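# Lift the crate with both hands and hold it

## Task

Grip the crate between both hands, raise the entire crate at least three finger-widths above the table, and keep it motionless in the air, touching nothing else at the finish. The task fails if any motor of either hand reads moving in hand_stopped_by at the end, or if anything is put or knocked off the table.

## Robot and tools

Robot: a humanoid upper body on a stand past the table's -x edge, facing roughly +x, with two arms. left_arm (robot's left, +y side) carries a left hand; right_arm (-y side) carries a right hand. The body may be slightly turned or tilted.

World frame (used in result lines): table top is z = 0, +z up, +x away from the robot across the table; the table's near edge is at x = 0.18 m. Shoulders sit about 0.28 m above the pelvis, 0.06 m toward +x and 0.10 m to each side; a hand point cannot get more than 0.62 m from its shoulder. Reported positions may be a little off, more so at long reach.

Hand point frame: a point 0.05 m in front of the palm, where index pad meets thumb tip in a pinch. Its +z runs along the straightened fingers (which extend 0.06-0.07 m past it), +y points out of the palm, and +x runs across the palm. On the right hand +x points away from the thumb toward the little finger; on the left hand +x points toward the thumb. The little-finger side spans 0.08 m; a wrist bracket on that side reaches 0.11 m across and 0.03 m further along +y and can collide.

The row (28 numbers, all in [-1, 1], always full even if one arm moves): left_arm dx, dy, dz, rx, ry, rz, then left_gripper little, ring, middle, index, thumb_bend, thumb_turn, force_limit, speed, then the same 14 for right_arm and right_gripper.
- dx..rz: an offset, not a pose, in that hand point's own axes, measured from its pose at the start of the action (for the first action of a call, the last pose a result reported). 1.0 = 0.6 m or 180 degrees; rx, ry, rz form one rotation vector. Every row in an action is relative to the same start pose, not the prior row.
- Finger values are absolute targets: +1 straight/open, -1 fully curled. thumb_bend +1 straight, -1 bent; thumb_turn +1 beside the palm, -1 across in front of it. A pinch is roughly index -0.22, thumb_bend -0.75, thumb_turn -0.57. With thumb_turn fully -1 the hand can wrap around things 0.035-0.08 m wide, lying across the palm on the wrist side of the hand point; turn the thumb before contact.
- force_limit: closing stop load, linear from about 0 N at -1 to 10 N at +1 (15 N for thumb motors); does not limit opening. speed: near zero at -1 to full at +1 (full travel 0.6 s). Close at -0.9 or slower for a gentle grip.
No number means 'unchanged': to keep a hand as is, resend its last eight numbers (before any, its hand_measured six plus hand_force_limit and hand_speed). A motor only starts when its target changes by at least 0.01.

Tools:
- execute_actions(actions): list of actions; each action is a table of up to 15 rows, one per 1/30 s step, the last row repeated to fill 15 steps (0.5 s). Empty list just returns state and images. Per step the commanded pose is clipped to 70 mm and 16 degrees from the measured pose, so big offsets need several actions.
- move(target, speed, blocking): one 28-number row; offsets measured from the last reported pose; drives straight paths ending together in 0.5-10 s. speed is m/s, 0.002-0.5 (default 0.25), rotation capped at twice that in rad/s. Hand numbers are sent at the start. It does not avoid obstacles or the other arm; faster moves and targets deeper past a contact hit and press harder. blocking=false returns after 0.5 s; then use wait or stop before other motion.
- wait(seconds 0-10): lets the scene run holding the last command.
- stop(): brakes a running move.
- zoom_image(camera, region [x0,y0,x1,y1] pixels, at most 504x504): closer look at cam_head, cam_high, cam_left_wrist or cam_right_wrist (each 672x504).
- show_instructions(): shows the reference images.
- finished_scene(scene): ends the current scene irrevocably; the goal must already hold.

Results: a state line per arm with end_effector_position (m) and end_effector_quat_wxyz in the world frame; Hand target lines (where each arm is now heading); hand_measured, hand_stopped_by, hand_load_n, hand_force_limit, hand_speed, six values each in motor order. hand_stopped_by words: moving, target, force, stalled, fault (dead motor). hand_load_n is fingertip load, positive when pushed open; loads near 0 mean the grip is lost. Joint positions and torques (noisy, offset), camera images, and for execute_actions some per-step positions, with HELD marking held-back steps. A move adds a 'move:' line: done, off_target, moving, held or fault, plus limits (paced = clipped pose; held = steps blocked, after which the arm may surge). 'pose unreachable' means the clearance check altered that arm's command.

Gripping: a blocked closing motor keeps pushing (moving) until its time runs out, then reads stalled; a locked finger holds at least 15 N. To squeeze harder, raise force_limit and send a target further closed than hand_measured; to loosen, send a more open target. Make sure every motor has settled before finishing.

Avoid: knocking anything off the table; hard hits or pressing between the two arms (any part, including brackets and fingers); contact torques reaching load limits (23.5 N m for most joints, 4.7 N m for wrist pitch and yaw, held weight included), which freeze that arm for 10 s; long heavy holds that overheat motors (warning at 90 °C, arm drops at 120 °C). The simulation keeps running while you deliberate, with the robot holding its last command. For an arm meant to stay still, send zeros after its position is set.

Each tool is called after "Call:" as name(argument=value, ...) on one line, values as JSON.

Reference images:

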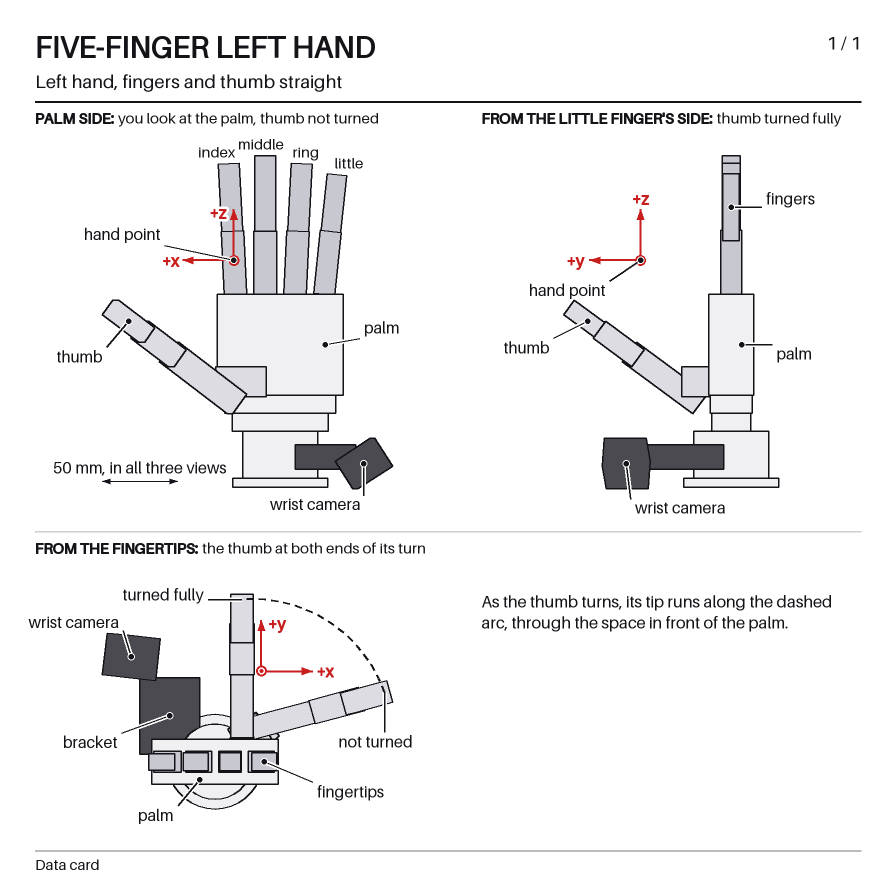

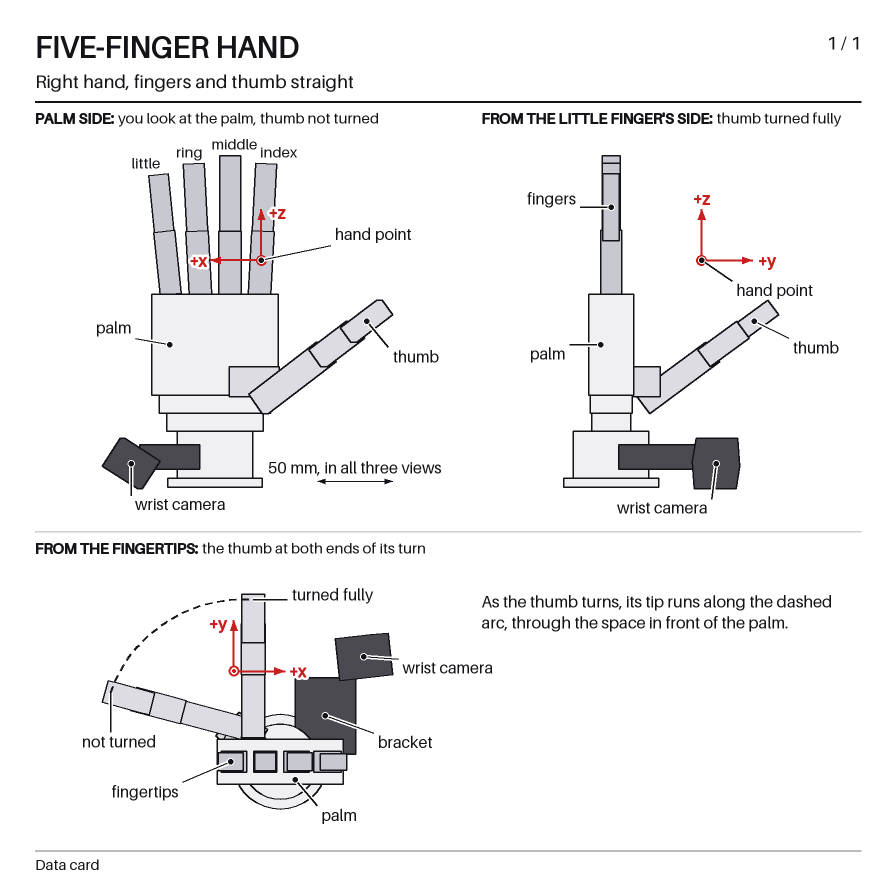

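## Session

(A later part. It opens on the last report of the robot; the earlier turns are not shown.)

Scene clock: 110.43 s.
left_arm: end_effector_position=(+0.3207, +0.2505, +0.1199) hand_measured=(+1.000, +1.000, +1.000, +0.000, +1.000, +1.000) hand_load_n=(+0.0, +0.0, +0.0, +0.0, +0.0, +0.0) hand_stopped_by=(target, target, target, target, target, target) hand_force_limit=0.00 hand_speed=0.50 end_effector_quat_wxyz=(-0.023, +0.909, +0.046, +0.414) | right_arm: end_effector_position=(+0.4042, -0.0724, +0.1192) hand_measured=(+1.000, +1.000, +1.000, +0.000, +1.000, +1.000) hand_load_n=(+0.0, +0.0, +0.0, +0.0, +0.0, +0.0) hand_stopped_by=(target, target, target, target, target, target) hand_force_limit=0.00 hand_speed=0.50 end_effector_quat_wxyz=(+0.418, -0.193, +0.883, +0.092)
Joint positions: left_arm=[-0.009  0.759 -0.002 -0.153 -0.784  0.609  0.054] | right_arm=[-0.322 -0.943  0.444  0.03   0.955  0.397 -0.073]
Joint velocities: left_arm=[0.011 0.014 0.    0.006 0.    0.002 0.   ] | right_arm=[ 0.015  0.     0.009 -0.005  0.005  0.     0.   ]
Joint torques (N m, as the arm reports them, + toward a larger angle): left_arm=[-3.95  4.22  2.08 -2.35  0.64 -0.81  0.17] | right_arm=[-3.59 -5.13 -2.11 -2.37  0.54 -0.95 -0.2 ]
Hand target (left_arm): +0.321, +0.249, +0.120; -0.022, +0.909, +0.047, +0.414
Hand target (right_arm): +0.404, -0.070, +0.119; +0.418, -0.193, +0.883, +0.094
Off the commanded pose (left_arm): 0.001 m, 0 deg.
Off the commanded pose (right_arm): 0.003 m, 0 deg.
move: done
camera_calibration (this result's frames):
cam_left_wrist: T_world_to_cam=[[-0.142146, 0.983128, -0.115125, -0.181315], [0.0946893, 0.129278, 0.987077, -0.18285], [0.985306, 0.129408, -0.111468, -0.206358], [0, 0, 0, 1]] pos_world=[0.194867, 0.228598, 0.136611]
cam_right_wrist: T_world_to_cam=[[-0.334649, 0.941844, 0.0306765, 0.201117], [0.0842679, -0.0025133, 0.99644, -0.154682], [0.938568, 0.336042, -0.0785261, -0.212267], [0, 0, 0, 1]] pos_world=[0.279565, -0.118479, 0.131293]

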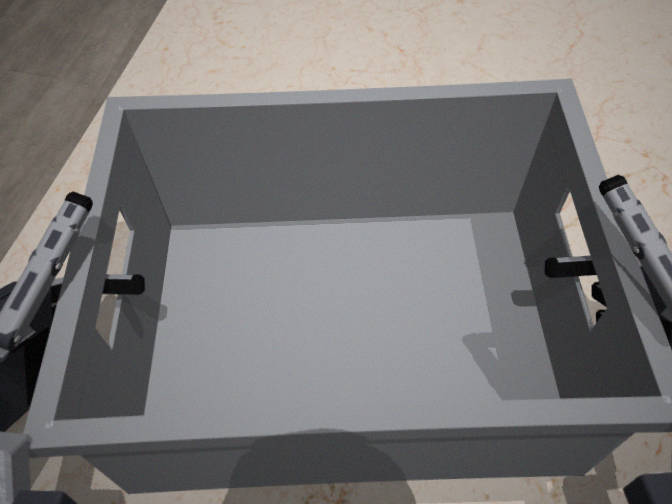

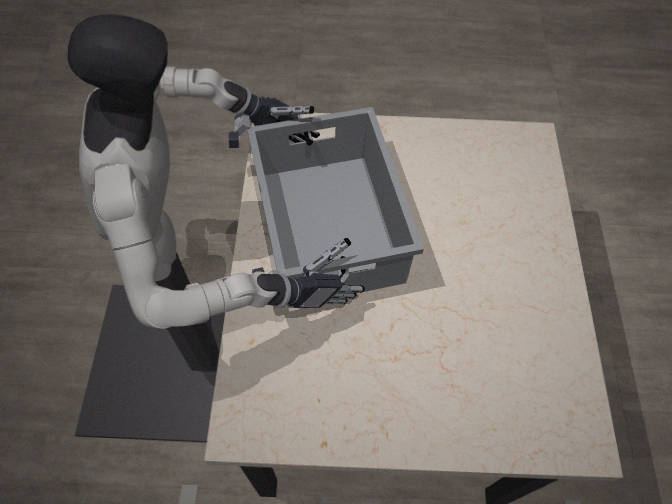

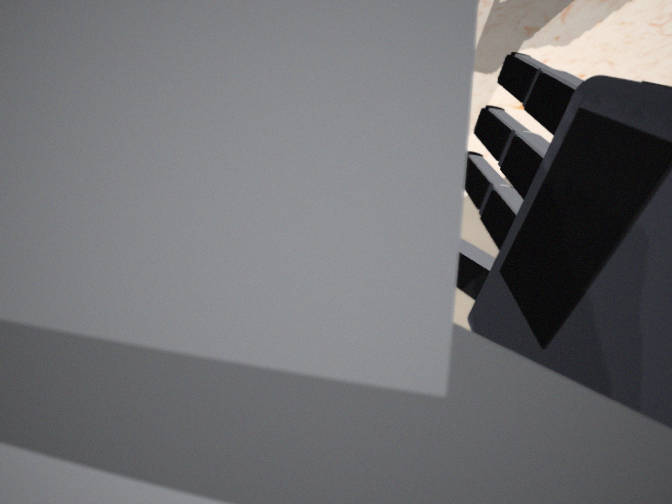

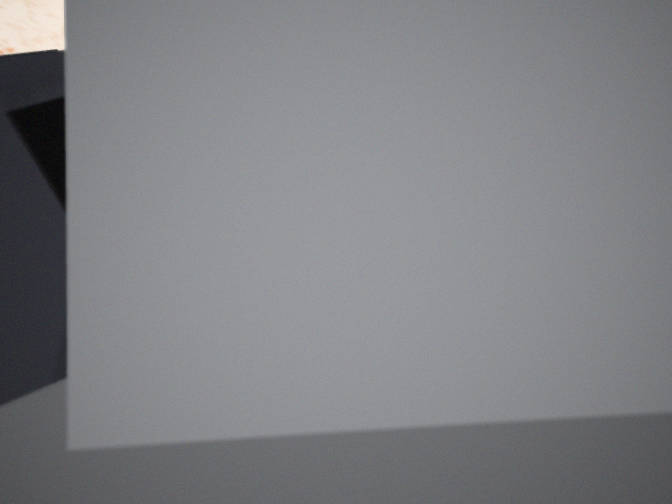

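Call:
zoom_image(camera="cam_head", region=[480,150,672,370])

Call:
zoom_image(camera="cam_head", region=[0,160,200,400])

Region (480, 150, 672, 370) of cam_head's 672x504 image, scaled by 2.291, with more detail than that image has; it fills the left 440 columns of this view, and the rest is white.

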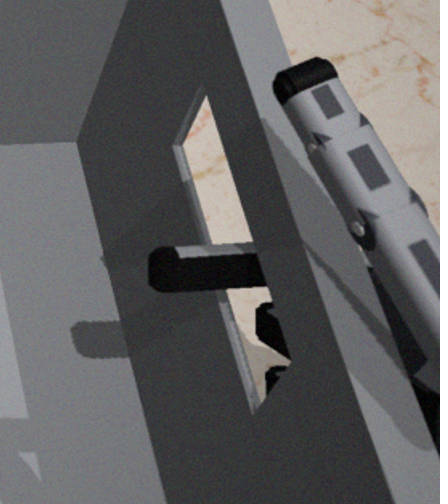

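Region (0, 160, 200, 400) of cam_head's 672x504 image, scaled by 2.100, with more detail than that image has.

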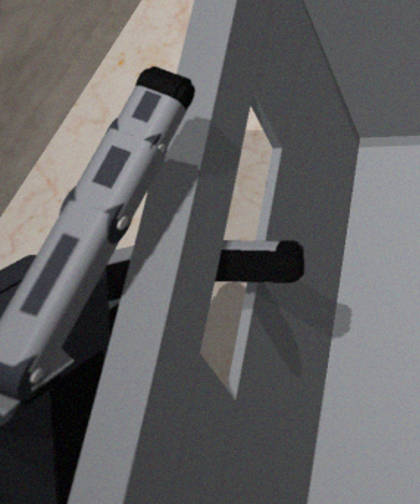

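Call:
move(target=[0.0113,0,-0.0099,0,0,0,1,1,1,0.0,1,-0.45,-0.5,0.2,-0.0116,0,-0.0095,0,0,0,1,1,1,0.0,1,-0.45,-0.5,0.2], speed=0.04)

Scene clock: 115.97 s.
left_arm: end_effector_position=(+0.3207, +0.2502, +0.1276) hand_measured=(+1.000, +1.000, +1.000, +0.000, +1.000, -0.450) hand_load_n=(+0.0, +0.0, +0.0, +0.0, +0.0, +0.0) hand_stopped_by=(target, target, target, target, target, target) hand_force_limit=-0.50 hand_speed=0.20 end_effector_quat_wxyz=(-0.023, +0.910, +0.046, +0.412) | right_arm: end_effector_position=(+0.4031, -0.0724, +0.1260) hand_measured=(+1.000, +1.000, +1.000, +0.000, +1.000, -0.450) hand_load_n=(+0.0, +0.0, +0.0, +0.5, +0.0, +0.0) hand_stopped_by=(target, target, target, target, target, target) hand_force_limit=-0.50 hand_speed=0.20 end_effector_quat_wxyz=(+0.416, -0.195, +0.883, +0.091)
Joint positions: left_arm=[-0.005  0.769  0.027 -0.197 -0.807  0.658  0.068] | right_arm=[-0.318 -0.967  0.427 -0.014  0.981  0.432 -0.09 ]
Joint velocities: left_arm=[ 0.    -0.005 -0.015  0.005 -0.002  0.     0.   ] | right_arm=[0.011 0.008 0.005 0.005 0.005 0.    0.   ]
Joint torques (N m, as the arm reports them, + toward a larger angle): left_arm=[-3.63  4.46  2.57 -2.41  0.57 -0.87  0.09] | right_arm=[-2.9  -5.96 -3.06 -2.59  0.55 -1.08 -0.03]
Hand target (left_arm): +0.321, +0.251, +0.129; -0.023, +0.909, +0.047, +0.414
Hand target (right_arm): +0.404, -0.073, +0.128; +0.418, -0.193, +0.883, +0.092
Off the commanded pose (left_arm): 0.001 m, 0 deg.
Off the commanded pose (right_arm): 0.002 m, 0 deg.
move: done
camera_calibration (this result's frames):
cam_left_wrist: T_world_to_cam=[[-0.141996, 0.983194, -0.114746, -0.180283], [0.0976478, 0.129268, 0.98679, -0.191378], [0.985039, 0.128915, -0.114362, -0.204904], [0, 0, 0, 1]] pos_world=[0.194927, 0.228407, 0.14473]
cam_right_wrist: T_world_to_cam=[[-0.336839, 0.941137, 0.0282964, 0.201609], [0.0879112, 0.00151428, 0.996127, -0.162486], [0.937449, 0.338023, -0.0832466, -0.209578], [0, 0, 0, 1]] pos_world=[0.278663, -0.118654, 0.138706]

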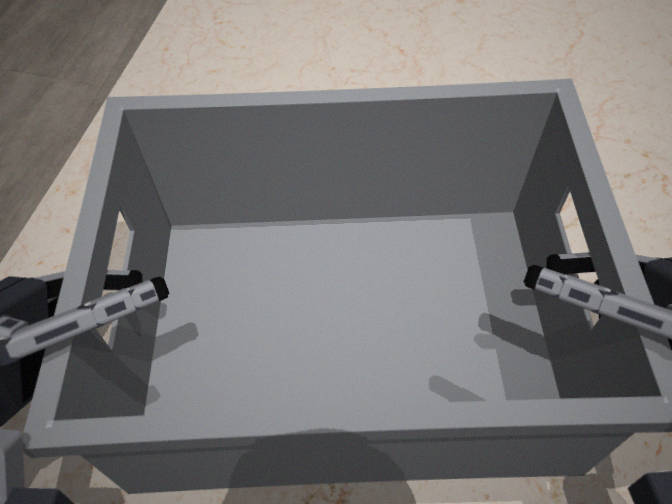

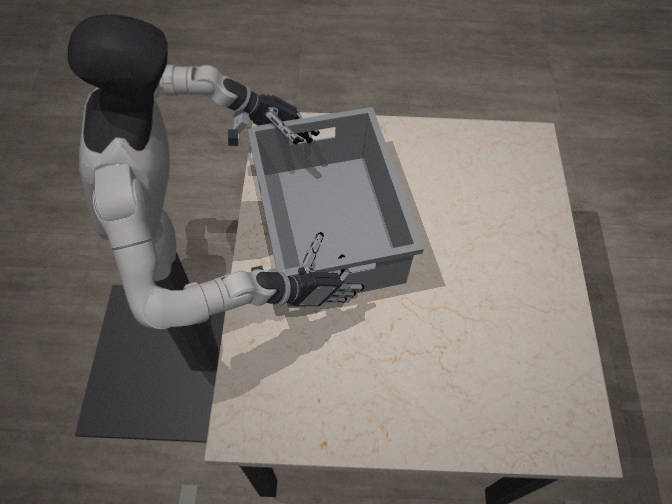

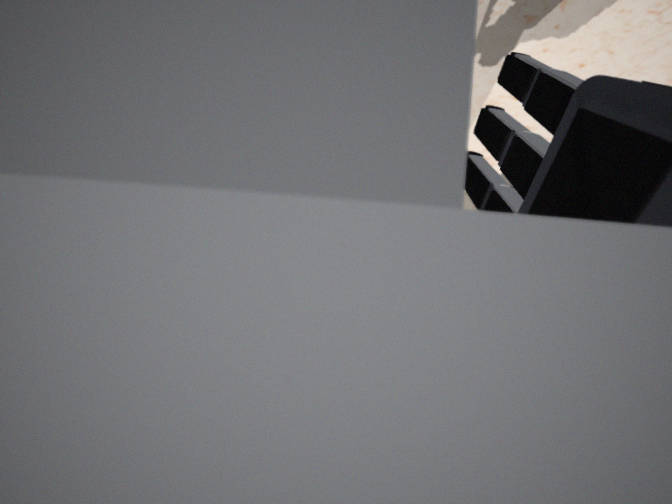

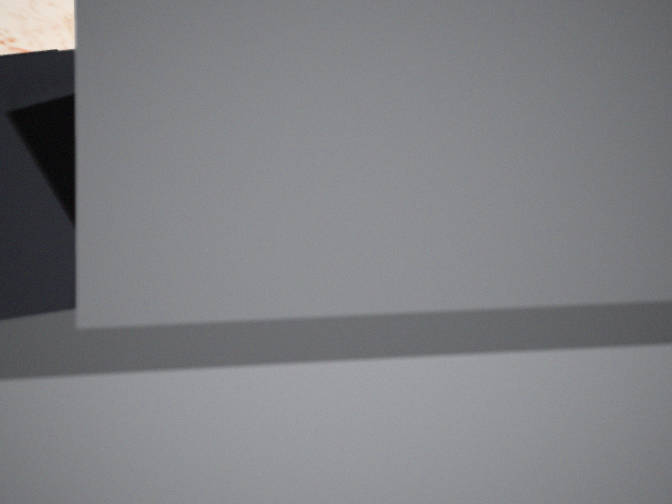

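Call:
execute_actions(actions=[[[0.0018,0,-0.0015,0,0,0,1,1,1,-0.3,-0.8,-0.6,-0.4,-0.5,-0.0013,0,-0.0011,0,0,0,1,1,1,-0.3,-0.8,-0.6,-0.4,-0.5]],[[0,0,0,0,0,0,1,1,1,-0.3,-0.8,-0.6,-0.4,-0.5,0,0,0,0,0,0,1,1,1,-0.3,-0.8,-0.6,-0.4,-0.5]],[[0,0,0,0,0,0,1,1,1,-0.3,-0.8,-0.6,-0.4,-0.5,0,0,0,0,0,0,1,1,1,-0.3,-0.8,-0.6,-0.4,-0.5]]])

Scene clock: 120.27 s.
left_arm: end_effector_position=(+0.3167, +0.2462, +0.1242) hand_measured=(+1.000, +1.000, +1.000, -0.246, +0.268, -0.600) hand_load_n=(+0.0, +0.0, +0.0, +3.5, +2.5, +5.0) hand_stopped_by=(target, target, target, force, moving, target) hand_force_limit=-0.40 hand_speed=-0.50 end_effector_quat_wxyz=(-0.016, +0.914, +0.044, +0.403) | right_arm: end_effector_position=(+0.3988, -0.0710, +0.1235) hand_measured=(+1.000, +1.000, +1.000, -0.274, +0.268, -0.600) hand_load_n=(+0.0, +0.0, +0.0, +3.0, +2.0, +5.5) hand_stopped_by=(target, target, target, force, moving, target) hand_force_limit=-0.40 hand_speed=-0.50 end_effector_quat_wxyz=(+0.407, -0.198, +0.887, +0.095)
Joint positions: left_arm=[-0.     0.768  0.028 -0.206 -0.812  0.682  0.06 ] | right_arm=[-0.315 -0.971  0.426 -0.023  0.989  0.452 -0.085]
Joint velocities: left_arm=[ 0.005  0.     0.011 -0.006 -0.003  0.004 -0.008] | right_arm=[-0.006  0.015 -0.003 -0.006  0.002  0.003  0.006]
Joint torques (N m, as the arm reports them, + toward a larger angle): left_arm=[-3.69  4.38  2.2  -1.92  0.96 -0.97  0.23] | right_arm=[-3.   -5.77 -2.45 -2.46 -0.33 -1.19 -0.16]
Hand target (left_arm): +0.317, +0.248, +0.124; -0.020, +0.914, +0.045, +0.403
Hand target (right_arm): +0.400, -0.072, +0.123; +0.409, -0.197, +0.886, +0.092
Off the commanded pose (left_arm): 0.002 m, 0 deg.
Off the commanded pose (right_arm): 0.002 m, 0 deg.
Step readings (end_effector_position; steps 1 to 15: 1st action; 16 to 30: 2nd action; 31 to 45: 3rd action):
0: left_arm (+0.3207, +0.2502, +0.1276) | right_arm (+0.4031, -0.0724, +0.1260)
1: left_arm (+0.3207, +0.2502, +0.1276) | right_arm (+0.4031, -0.0724, +0.1259)
2: left_arm (+0.3205, +0.2501, +0.1276) | right_arm (+0.4029, -0.0723, +0.1258)
4: left_arm (+0.3200, +0.2503, +0.1267) | right_arm (+0.4026, -0.0727, +0.1252)
8: left_arm (+0.3182, +0.2505, +0.1245) | right_arm (+0.4017, -0.0733, +0.1237)
15: left_arm (+0.3171, +0.2501, +0.1232) | right_arm (+0.4008, -0.0733, +0.1227)
16: left_arm (+0.3170, +0.2500, +0.1232) | right_arm (+0.4008, -0.0733, +0.1227)
17: left_arm (+0.3170, +0.2498, +0.1231) | right_arm (+0.4007, -0.0732, +0.1227)
19: left_arm (+0.3169, +0.2496, +0.1231) | right_arm (+0.4006, -0.0731, +0.1227)
23: left_arm (+0.3169, +0.2491, +0.1233) | right_arm (+0.4003, -0.0728, +0.1228)
30: left_arm (+0.3168, +0.2483, +0.1236) | right_arm (+0.3999, -0.0723, +0.1230)
31: left_arm (+0.3168, +0.2481, +0.1236) | right_arm (+0.3998, -0.0722, +0.1230)
32: left_arm (+0.3168, +0.2479, +0.1237) | right_arm (+0.3996, -0.0721, +0.1231)
34: left_arm (+0.3167, +0.2476, +0.1237) | right_arm (+0.3995, -0.0719, +0.1232)
38: left_arm (+0.3167, +0.2471, +0.1239) | right_arm (+0.3992, -0.0716, +0.1233)
45: end_effector_position above
camera_calibration (this result's frames):
cam_left_wrist: T_world_to_cam=[[-0.134734, 0.983109, -0.123869, -0.178391], [0.119309, 0.140195, 0.982909, -0.196132], [0.983673, 0.117652, -0.136183, -0.194901], [0, 0, 0, 1]] pos_world=[0.191084, 0.225805, 0.144141]
cam_right_wrist: T_world_to_cam=[[-0.343887, 0.938327, 0.0358265, 0.200628], [0.108178, 0.00168879, 0.99413, -0.167494], [0.932759, 0.345744, -0.102087, -0.201451], [0, 0, 0, 1]] pos_world=[0.275018, -0.118321, 0.138758]

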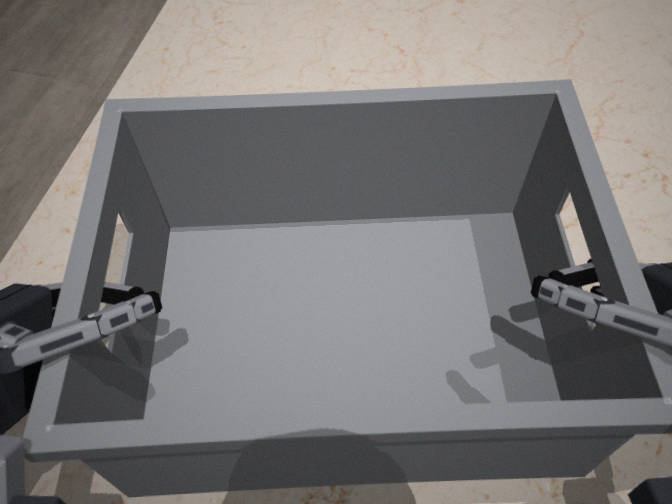

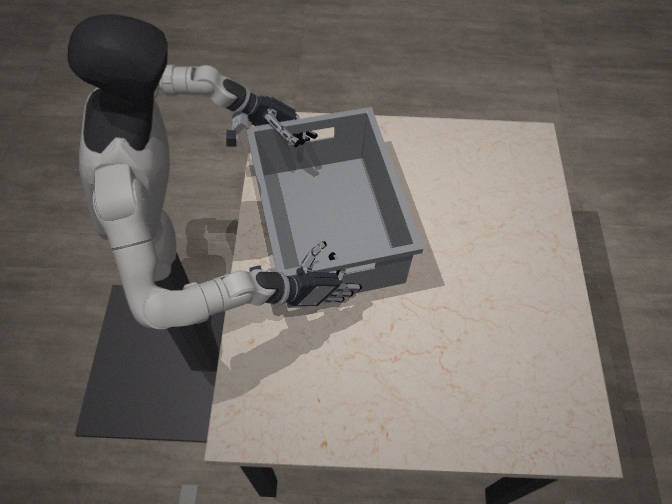

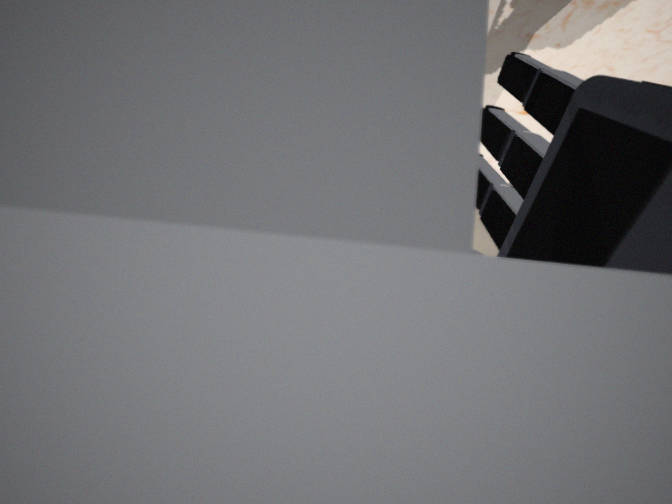

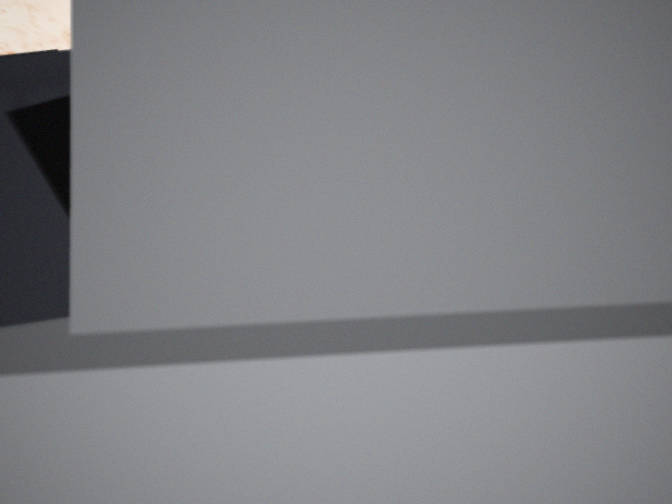

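Call:
wait(seconds=0.5)

Scene clock: 121.00 s.
left_arm: end_effector_position=(+0.3166, +0.2434, +0.1252) hand_measured=(+1.000, +1.000, +1.000, -0.246, -0.116, -0.600) hand_load_n=(+0.0, +0.0, +0.0, +5.0, +3.5, +7.0) hand_stopped_by=(target, target, target, force, moving, target) hand_force_limit=-0.40 hand_speed=-0.50 end_effector_quat_wxyz=(-0.010, +0.914, +0.043, +0.403) | right_arm: end_effector_position=(+0.3979, -0.0694, +0.1242) hand_measured=(+1.000, +1.000, +1.000, -0.274, -0.118, -0.600) hand_load_n=(+0.0, +0.0, +0.0, +4.5, +3.0, +7.0) hand_stopped_by=(target, target, target, force, moving, target) hand_force_limit=-0.40 hand_speed=-0.50 end_effector_quat_wxyz=(+0.406, -0.198, +0.887, +0.098)
Joint positions: left_arm=[-0.     0.768  0.028 -0.209 -0.818  0.684  0.055] | right_arm=[-0.315 -0.971  0.426 -0.027  0.993  0.454 -0.083]
Joint velocities: left_arm=[ 0.017 -0.006 -0.002 -0.008  0.003  0.004 -0.01 ] | right_arm=[ 0.005  0.005 -0.011  0.003  0.     0.     0.   ]
Joint torques (N m, as the arm reports them, + toward a larger angle): left_arm=[-3.7   4.37  2.21 -1.63  1.25 -1.09  0.49] | right_arm=[-3.2  -5.55 -2.61 -1.84 -0.14 -1.26 -0.16]
Hand target (left_arm): +0.317, +0.248, +0.124; -0.020, +0.914, +0.045, +0.403
Hand target (right_arm): +0.400, -0.072, +0.123; +0.409, -0.197, +0.886, +0.092
Off the commanded pose (left_arm): 0.005 m, 1 deg.
Off the commanded pose (right_arm): 0.004 m, 1 deg.
wait: 0.50 s; no rest
camera_calibration (this result's frames):
cam_left_wrist: T_world_to_cam=[[-0.128252, 0.982643, -0.134027, -0.176203], [0.119262, 0.149444, 0.981551, -0.198776], [0.984545, 0.109902, -0.136359, -0.192723], [0, 0, 0, 1]] pos_world=[0.190852, 0.224031, 0.145213]
cam_right_wrist: T_world_to_cam=[[-0.347315, 0.936823, 0.0416525, 0.199334], [0.110684, -0.00315338, 0.993851, -0.169401], [0.931193, 0.34979, -0.102596, -0.200169], [0, 0, 0, 1]] pos_world=[0.274378, -0.117258, 0.13952]

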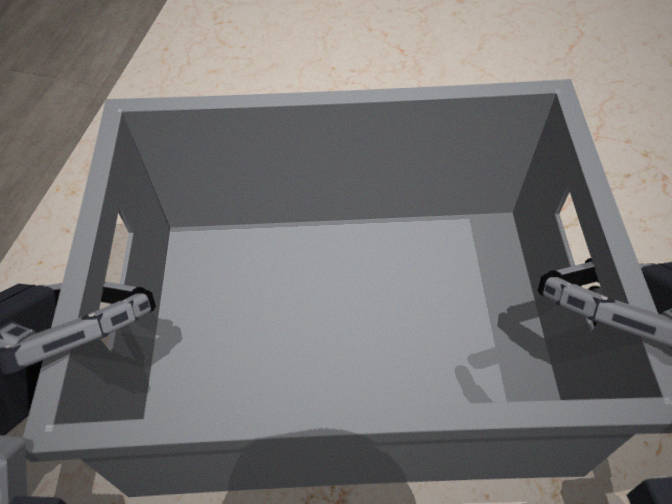

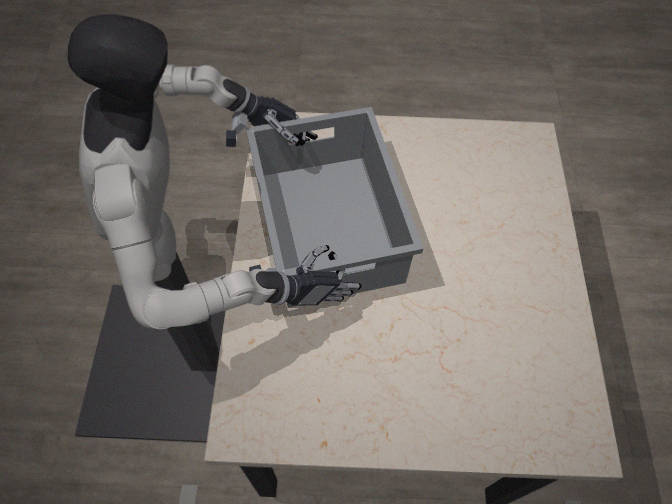

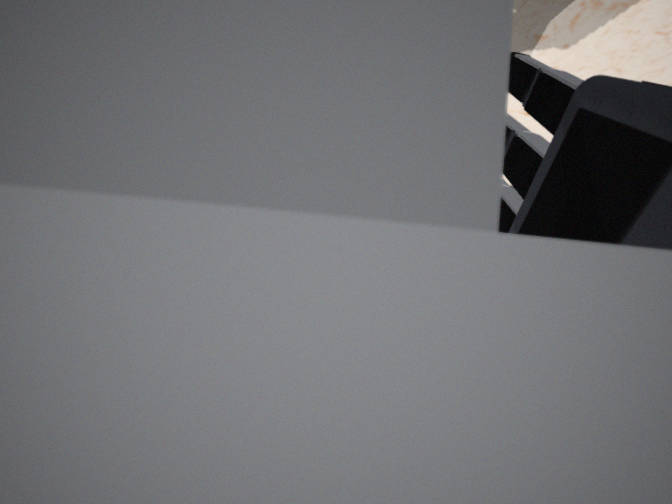

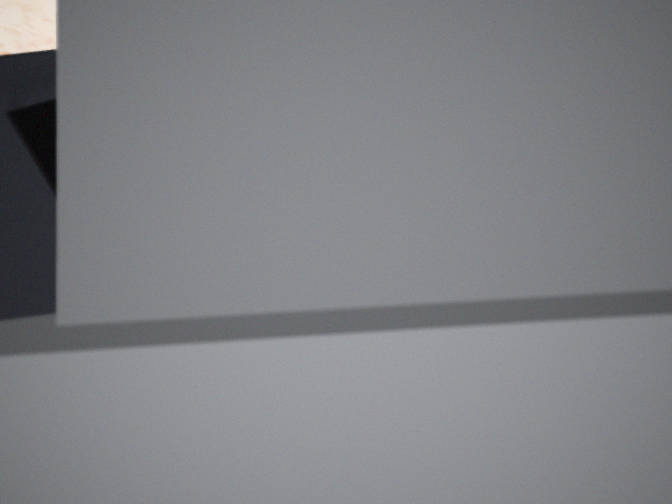

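Call:
wait(seconds=0.3)

Scene clock: 121.63 s.
left_arm: end_effector_position=(+0.3167, +0.2406, +0.1260) hand_measured=(+1.000, +1.000, +1.000, -0.246, -0.450, -0.600) hand_load_n=(+0.0, +0.0, +0.0, +5.0, +4.0, +8.5) hand_stopped_by=(target, target, target, force, moving, target) hand_force_limit=-0.40 hand_speed=-0.50 end_effector_quat_wxyz=(-0.005, +0.914, +0.042, +0.403) | right_arm: end_effector_position=(+0.3978, -0.0686, +0.1246) hand_measured=(+1.000, +1.000, +1.000, -0.274, -0.378, -0.600) hand_load_n=(+0.0, +0.0, +0.0, +6.0, +4.5, +9.0) hand_stopped_by=(target, target, target, force, force, target) hand_force_limit=-0.40 hand_speed=-0.50 end_effector_quat_wxyz=(+0.406, -0.198, +0.887, +0.100)
Joint positions: left_arm=[-0.001  0.768  0.027 -0.213 -0.823  0.685  0.05 ] | right_arm=[-0.316 -0.97   0.426 -0.028  0.995  0.455 -0.083]
Joint velocities: left_arm=[-0.009 -0.003  0.005 -0.009  0.     0.001 -0.008] | right_arm=[ 0.006 -0.009  0.017  0.     0.002  0.     0.   ]
Joint torques (N m, as the arm reports them, + toward a larger angle): left_arm=[-3.67  4.43  2.35 -1.42  1.5  -1.12  0.68] | right_arm=[-3.07 -5.77 -2.22 -1.62 -0.11 -1.39 -0.21]
Hand target (left_arm): +0.317, +0.248, +0.124; -0.020, +0.914, +0.045, +0.403
Hand target (right_arm): +0.400, -0.072, +0.123; +0.409, -0.197, +0.886, +0.092
Off the commanded pose (left_arm): 0.008 m, 2 deg.
Off the commanded pose (right_arm): 0.005 m, 1 deg.
wait: 0.30 s; no rest
camera_calibration (this result's frames):
cam_left_wrist: T_world_to_cam=[[-0.122291, 0.982091, -0.143327, -0.173898], [0.118722, 0.157849, 0.9803, -0.200839], [0.985368, 0.102865, -0.135899, -0.190994], [0, 0, 0, 1]] pos_world=[0.190777, 0.222133, 0.146002]
cam_right_wrist: T_world_to_cam=[[-0.347777, 0.936529, 0.044328, 0.198363], [0.111519, -0.00562419, 0.993746, -0.170265], [0.930921, 0.350546, -0.102484, -0.200167], [0, 0, 0, 1]] pos_world=[0.274314, -0.116563, 0.139894]

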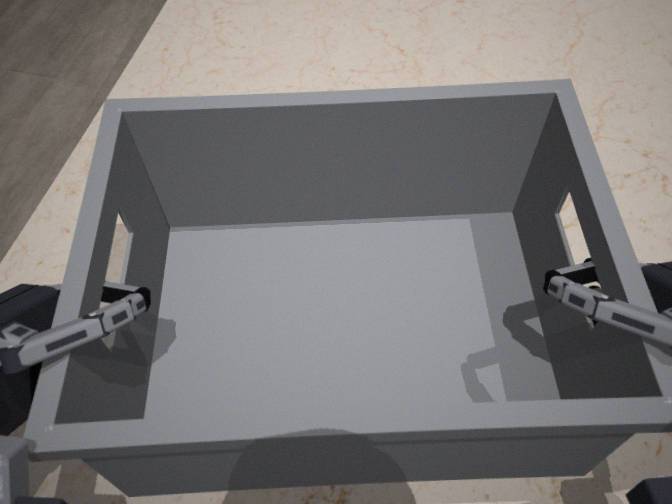

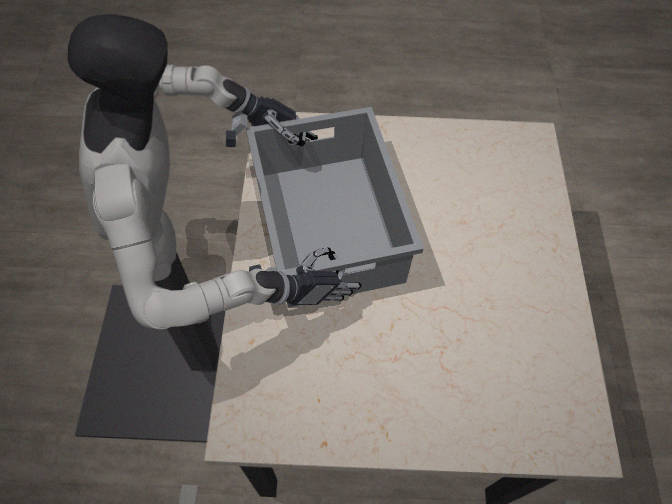

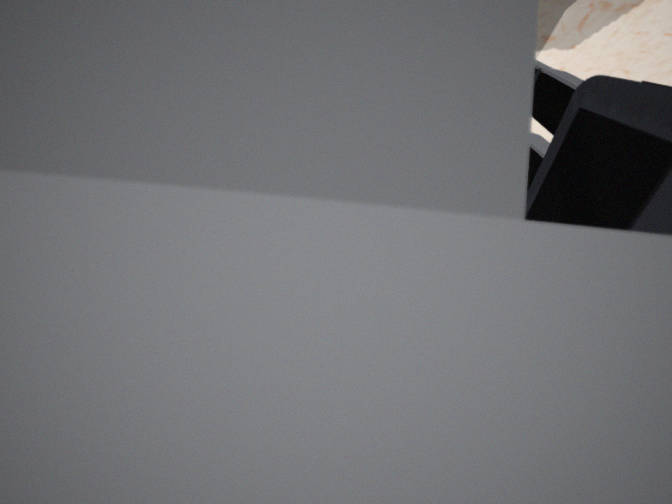

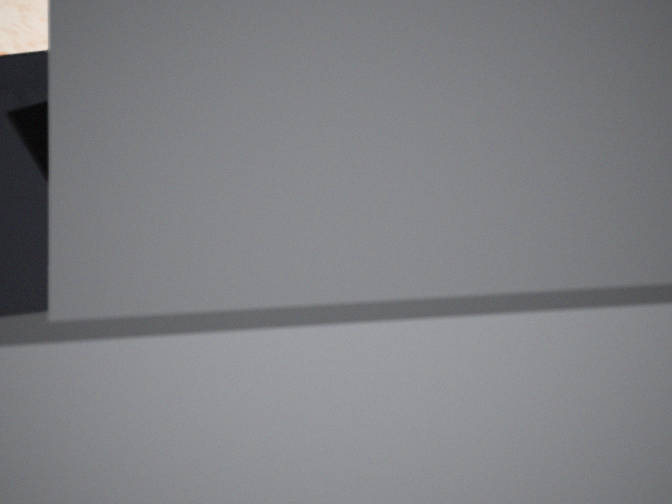

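Call:
execute_actions(actions=[])

Scene clock: 122.10 s.
left_arm: end_effector_position=(+0.3168, +0.2398, +0.1261) hand_measured=(+1.000, +1.000, +1.000, -0.246, -0.552, -0.600) hand_load_n=(+0.0, +0.0, +0.0, +5.5, +4.5, +9.0) hand_stopped_by=(target, target, target, force, force, target) hand_force_limit=-0.40 hand_speed=-0.50 end_effector_quat_wxyz=(-0.003, +0.914, +0.042, +0.404) | right_arm: end_effector_position=(+0.3978, -0.0686, +0.1246) hand_measured=(+1.000, +1.000, +1.000, -0.274, -0.378, -0.600) hand_load_n=(+0.0, +0.0, +0.0, +6.0, +4.5, +9.0) hand_stopped_by=(target, target, target, force, force, target) hand_force_limit=-0.40 hand_speed=-0.50 end_effector_quat_wxyz=(+0.406, -0.198, +0.887, +0.100)
Joint positions: left_arm=[-0.001  0.767  0.026 -0.213 -0.824  0.685  0.05 ] | right_arm=[-0.316 -0.97   0.426 -0.028  0.995  0.455 -0.083]
Joint velocities: left_arm=[-0.002  0.014  0.011  0.005 -0.006  0.     0.   ] | right_arm=[0.006 0.    0.011 0.011 0.002 0.    0.   ]
Joint torques (N m, as the arm reports them, + toward a larger angle): left_arm=[-3.6   4.51  2.39 -1.37  1.52 -1.14  0.71] | right_arm=[-2.86 -5.65 -2.28 -1.83 -0.43 -1.41 -0.24]
Hand target (left_arm): +0.317, +0.248, +0.124; -0.020, +0.914, +0.045, +0.403
Hand target (right_arm): +0.400, -0.072, +0.123; +0.409, -0.197, +0.886, +0.092
Off the commanded pose (left_arm): 0.009 m, 2 deg.
Off the commanded pose (right_arm): 0.005 m, 1 deg.
camera_calibration (this result's frames):
cam_left_wrist: T_world_to_cam=[[-0.120787, 0.981937, -0.145637, -0.173224], [0.118513, 0.159926, 0.979989, -0.201279], [0.985579, 0.10111, -0.135689, -0.190658], [0, 0, 0, 1]] pos_world=[0.19084, 0.221562, 0.146153]
cam_right_wrist: T_world_to_cam=[[-0.347778, 0.936529, 0.0443268, 0.198364], [0.111522, -0.00562162, 0.993746, -0.170266], [0.930921, 0.350546, -0.102488, -0.200166], [0, 0, 0, 1]] pos_world=[0.274314, -0.116563, 0.139894]

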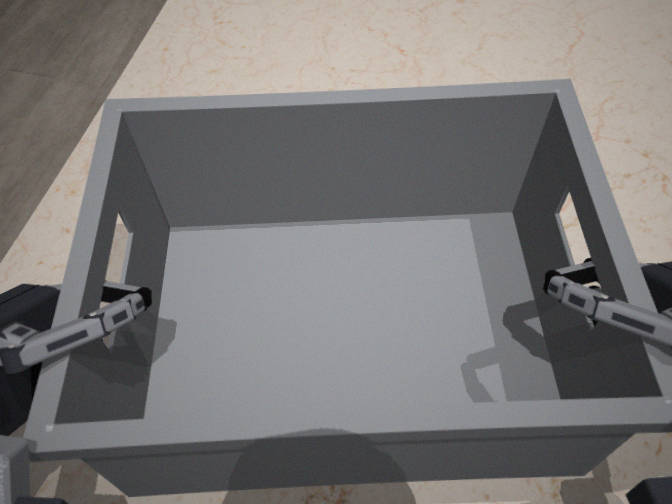

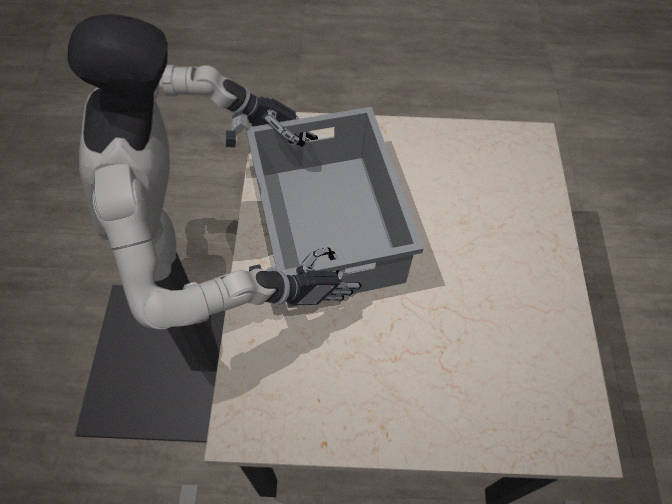

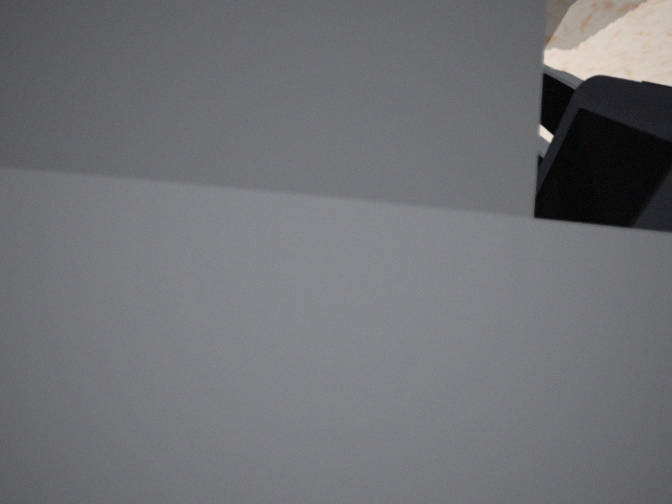

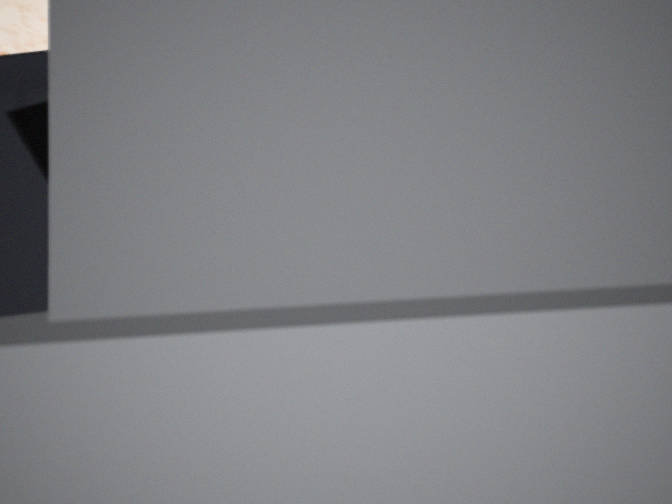

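Call:
move(target=[0.0308,0.0012,-0.0281,0,0,0,1,1,1,-0.3,-0.8,-0.6,-0.4,-0.5,-0.0317,0.0007,-0.0272,0,0,0,1,1,1,-0.3,-0.8,-0.6,-0.4,-0.5], speed=0.05)

Scene clock: 124.90 s.
left_arm: end_effector_position=(+0.3190, +0.2394, +0.1540) hand_measured=(+1.000, +1.000, +1.000, -0.246, -0.552, -0.600) hand_load_n=(+0.0, +0.0, +0.0, +5.0, +3.5, +3.0) hand_stopped_by=(target, target, target, force, force, target) hand_force_limit=-0.40 hand_speed=-0.50 end_effector_quat_wxyz=(+0.007, +0.911, +0.052, +0.408) | right_arm: end_effector_position=(+0.3977, -0.0683, +0.1501) hand_measured=(+1.000, +1.000, +1.000, -0.274, -0.378, -0.600) hand_load_n=(+0.0, +0.0, +0.0, +2.0, +0.5, +1.0) hand_stopped_by=(target, target, target, force, force, target) hand_force_limit=-0.40 hand_speed=-0.50 end_effector_quat_wxyz=(+0.405, -0.189, +0.888, +0.108)
Joint positions: left_arm=[ 0.003  0.796  0.126 -0.319 -0.937  0.807  0.097] | right_arm=[-0.305 -1.04   0.36  -0.138  1.109  0.535 -0.132]
Joint velocities: left_arm=[-0.008  0.     0.005  0.017  0.018  0.     0.001] | right_arm=[ 0.002 -0.003 -0.011  0.002  0.006  0.    -0.001]
Joint torques (N m, as the arm reports them, + toward a larger angle): left_arm=[-6.15  4.62  3.12 -3.74 -0.14 -2.21 -0.62] | right_arm=[-5.45 -5.56 -3.7  -4.16  1.01 -2.63  0.72]
Hand target (left_arm): +0.318, +0.240, +0.152; -0.002, +0.914, +0.045, +0.404
Hand target (right_arm): +0.398, -0.069, +0.149; +0.406, -0.197, +0.887, +0.099
Off the commanded pose (left_arm): 0.004 m, 2 deg.
Off the commanded pose (right_arm): 0.001 m, 1 deg.
move: off_target (left_arm)
camera_calibration (this result's frames):
cam_left_wrist: T_world_to_cam=[[-0.129329, 0.976497, -0.172414, -0.16044], [0.105914, 0.186483, 0.976732, -0.230602], [0.985929, 0.108059, -0.127542, -0.192081], [0, 0, 0, 1]] pos_world=[0.193053, 0.220429, 0.173075]
cam_right_wrist: T_world_to_cam=[[-0.338268, 0.938627, 0.0674787, 0.189786], [0.119865, -0.028146, 0.992391, -0.200273], [0.933385, 0.343783, -0.102988, -0.198868], [0, 0, 0, 1]] pos_world=[0.273825, -0.115408, 0.165461]

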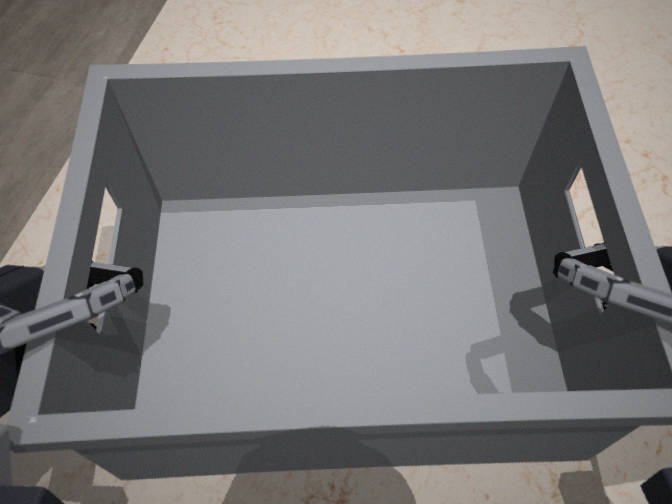

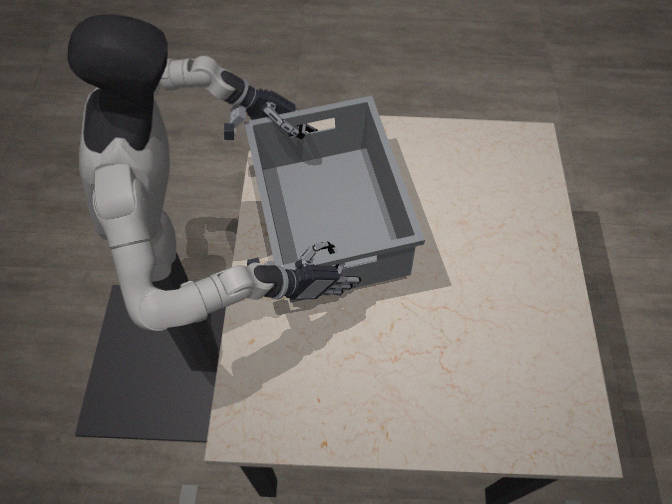

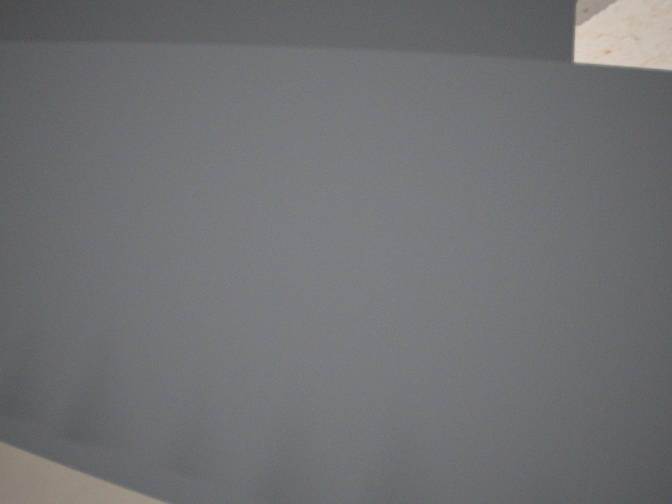

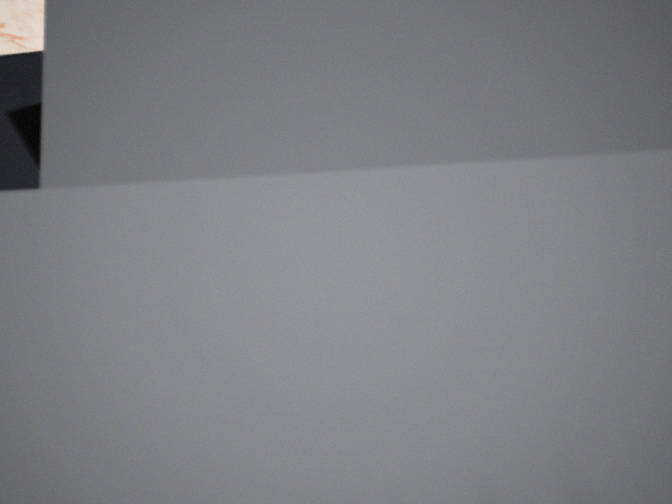

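Call:
zoom_image(camera="cam_head", region=[500,150,672,370])

Call:
zoom_image(camera="cam_high", region=[210,70,470,330])

Region (500, 150, 672, 370) of cam_head's 672x504 image, scaled by 2.291, with more detail than that image has; it fills the left 394 columns of this view, and the rest is white.

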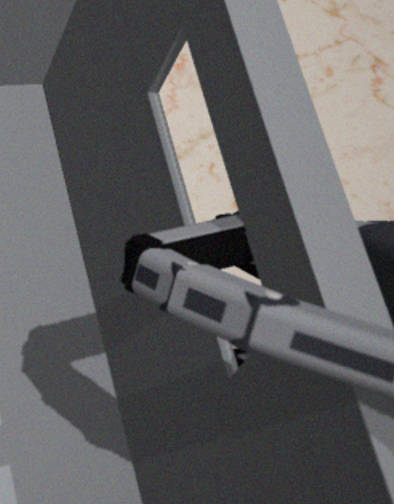

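Region (210, 70, 470, 330) of cam_high's 672x504 image, scaled by 1.938, with more detail than that image has.

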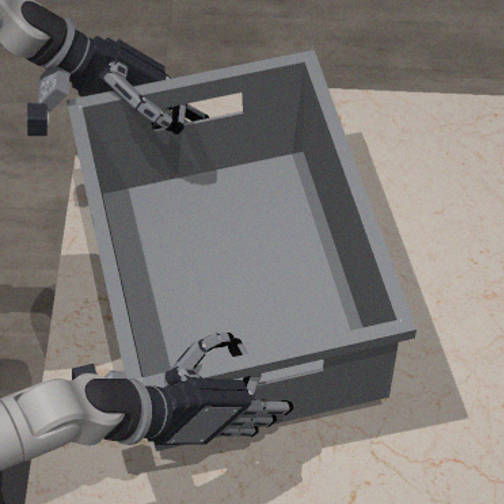

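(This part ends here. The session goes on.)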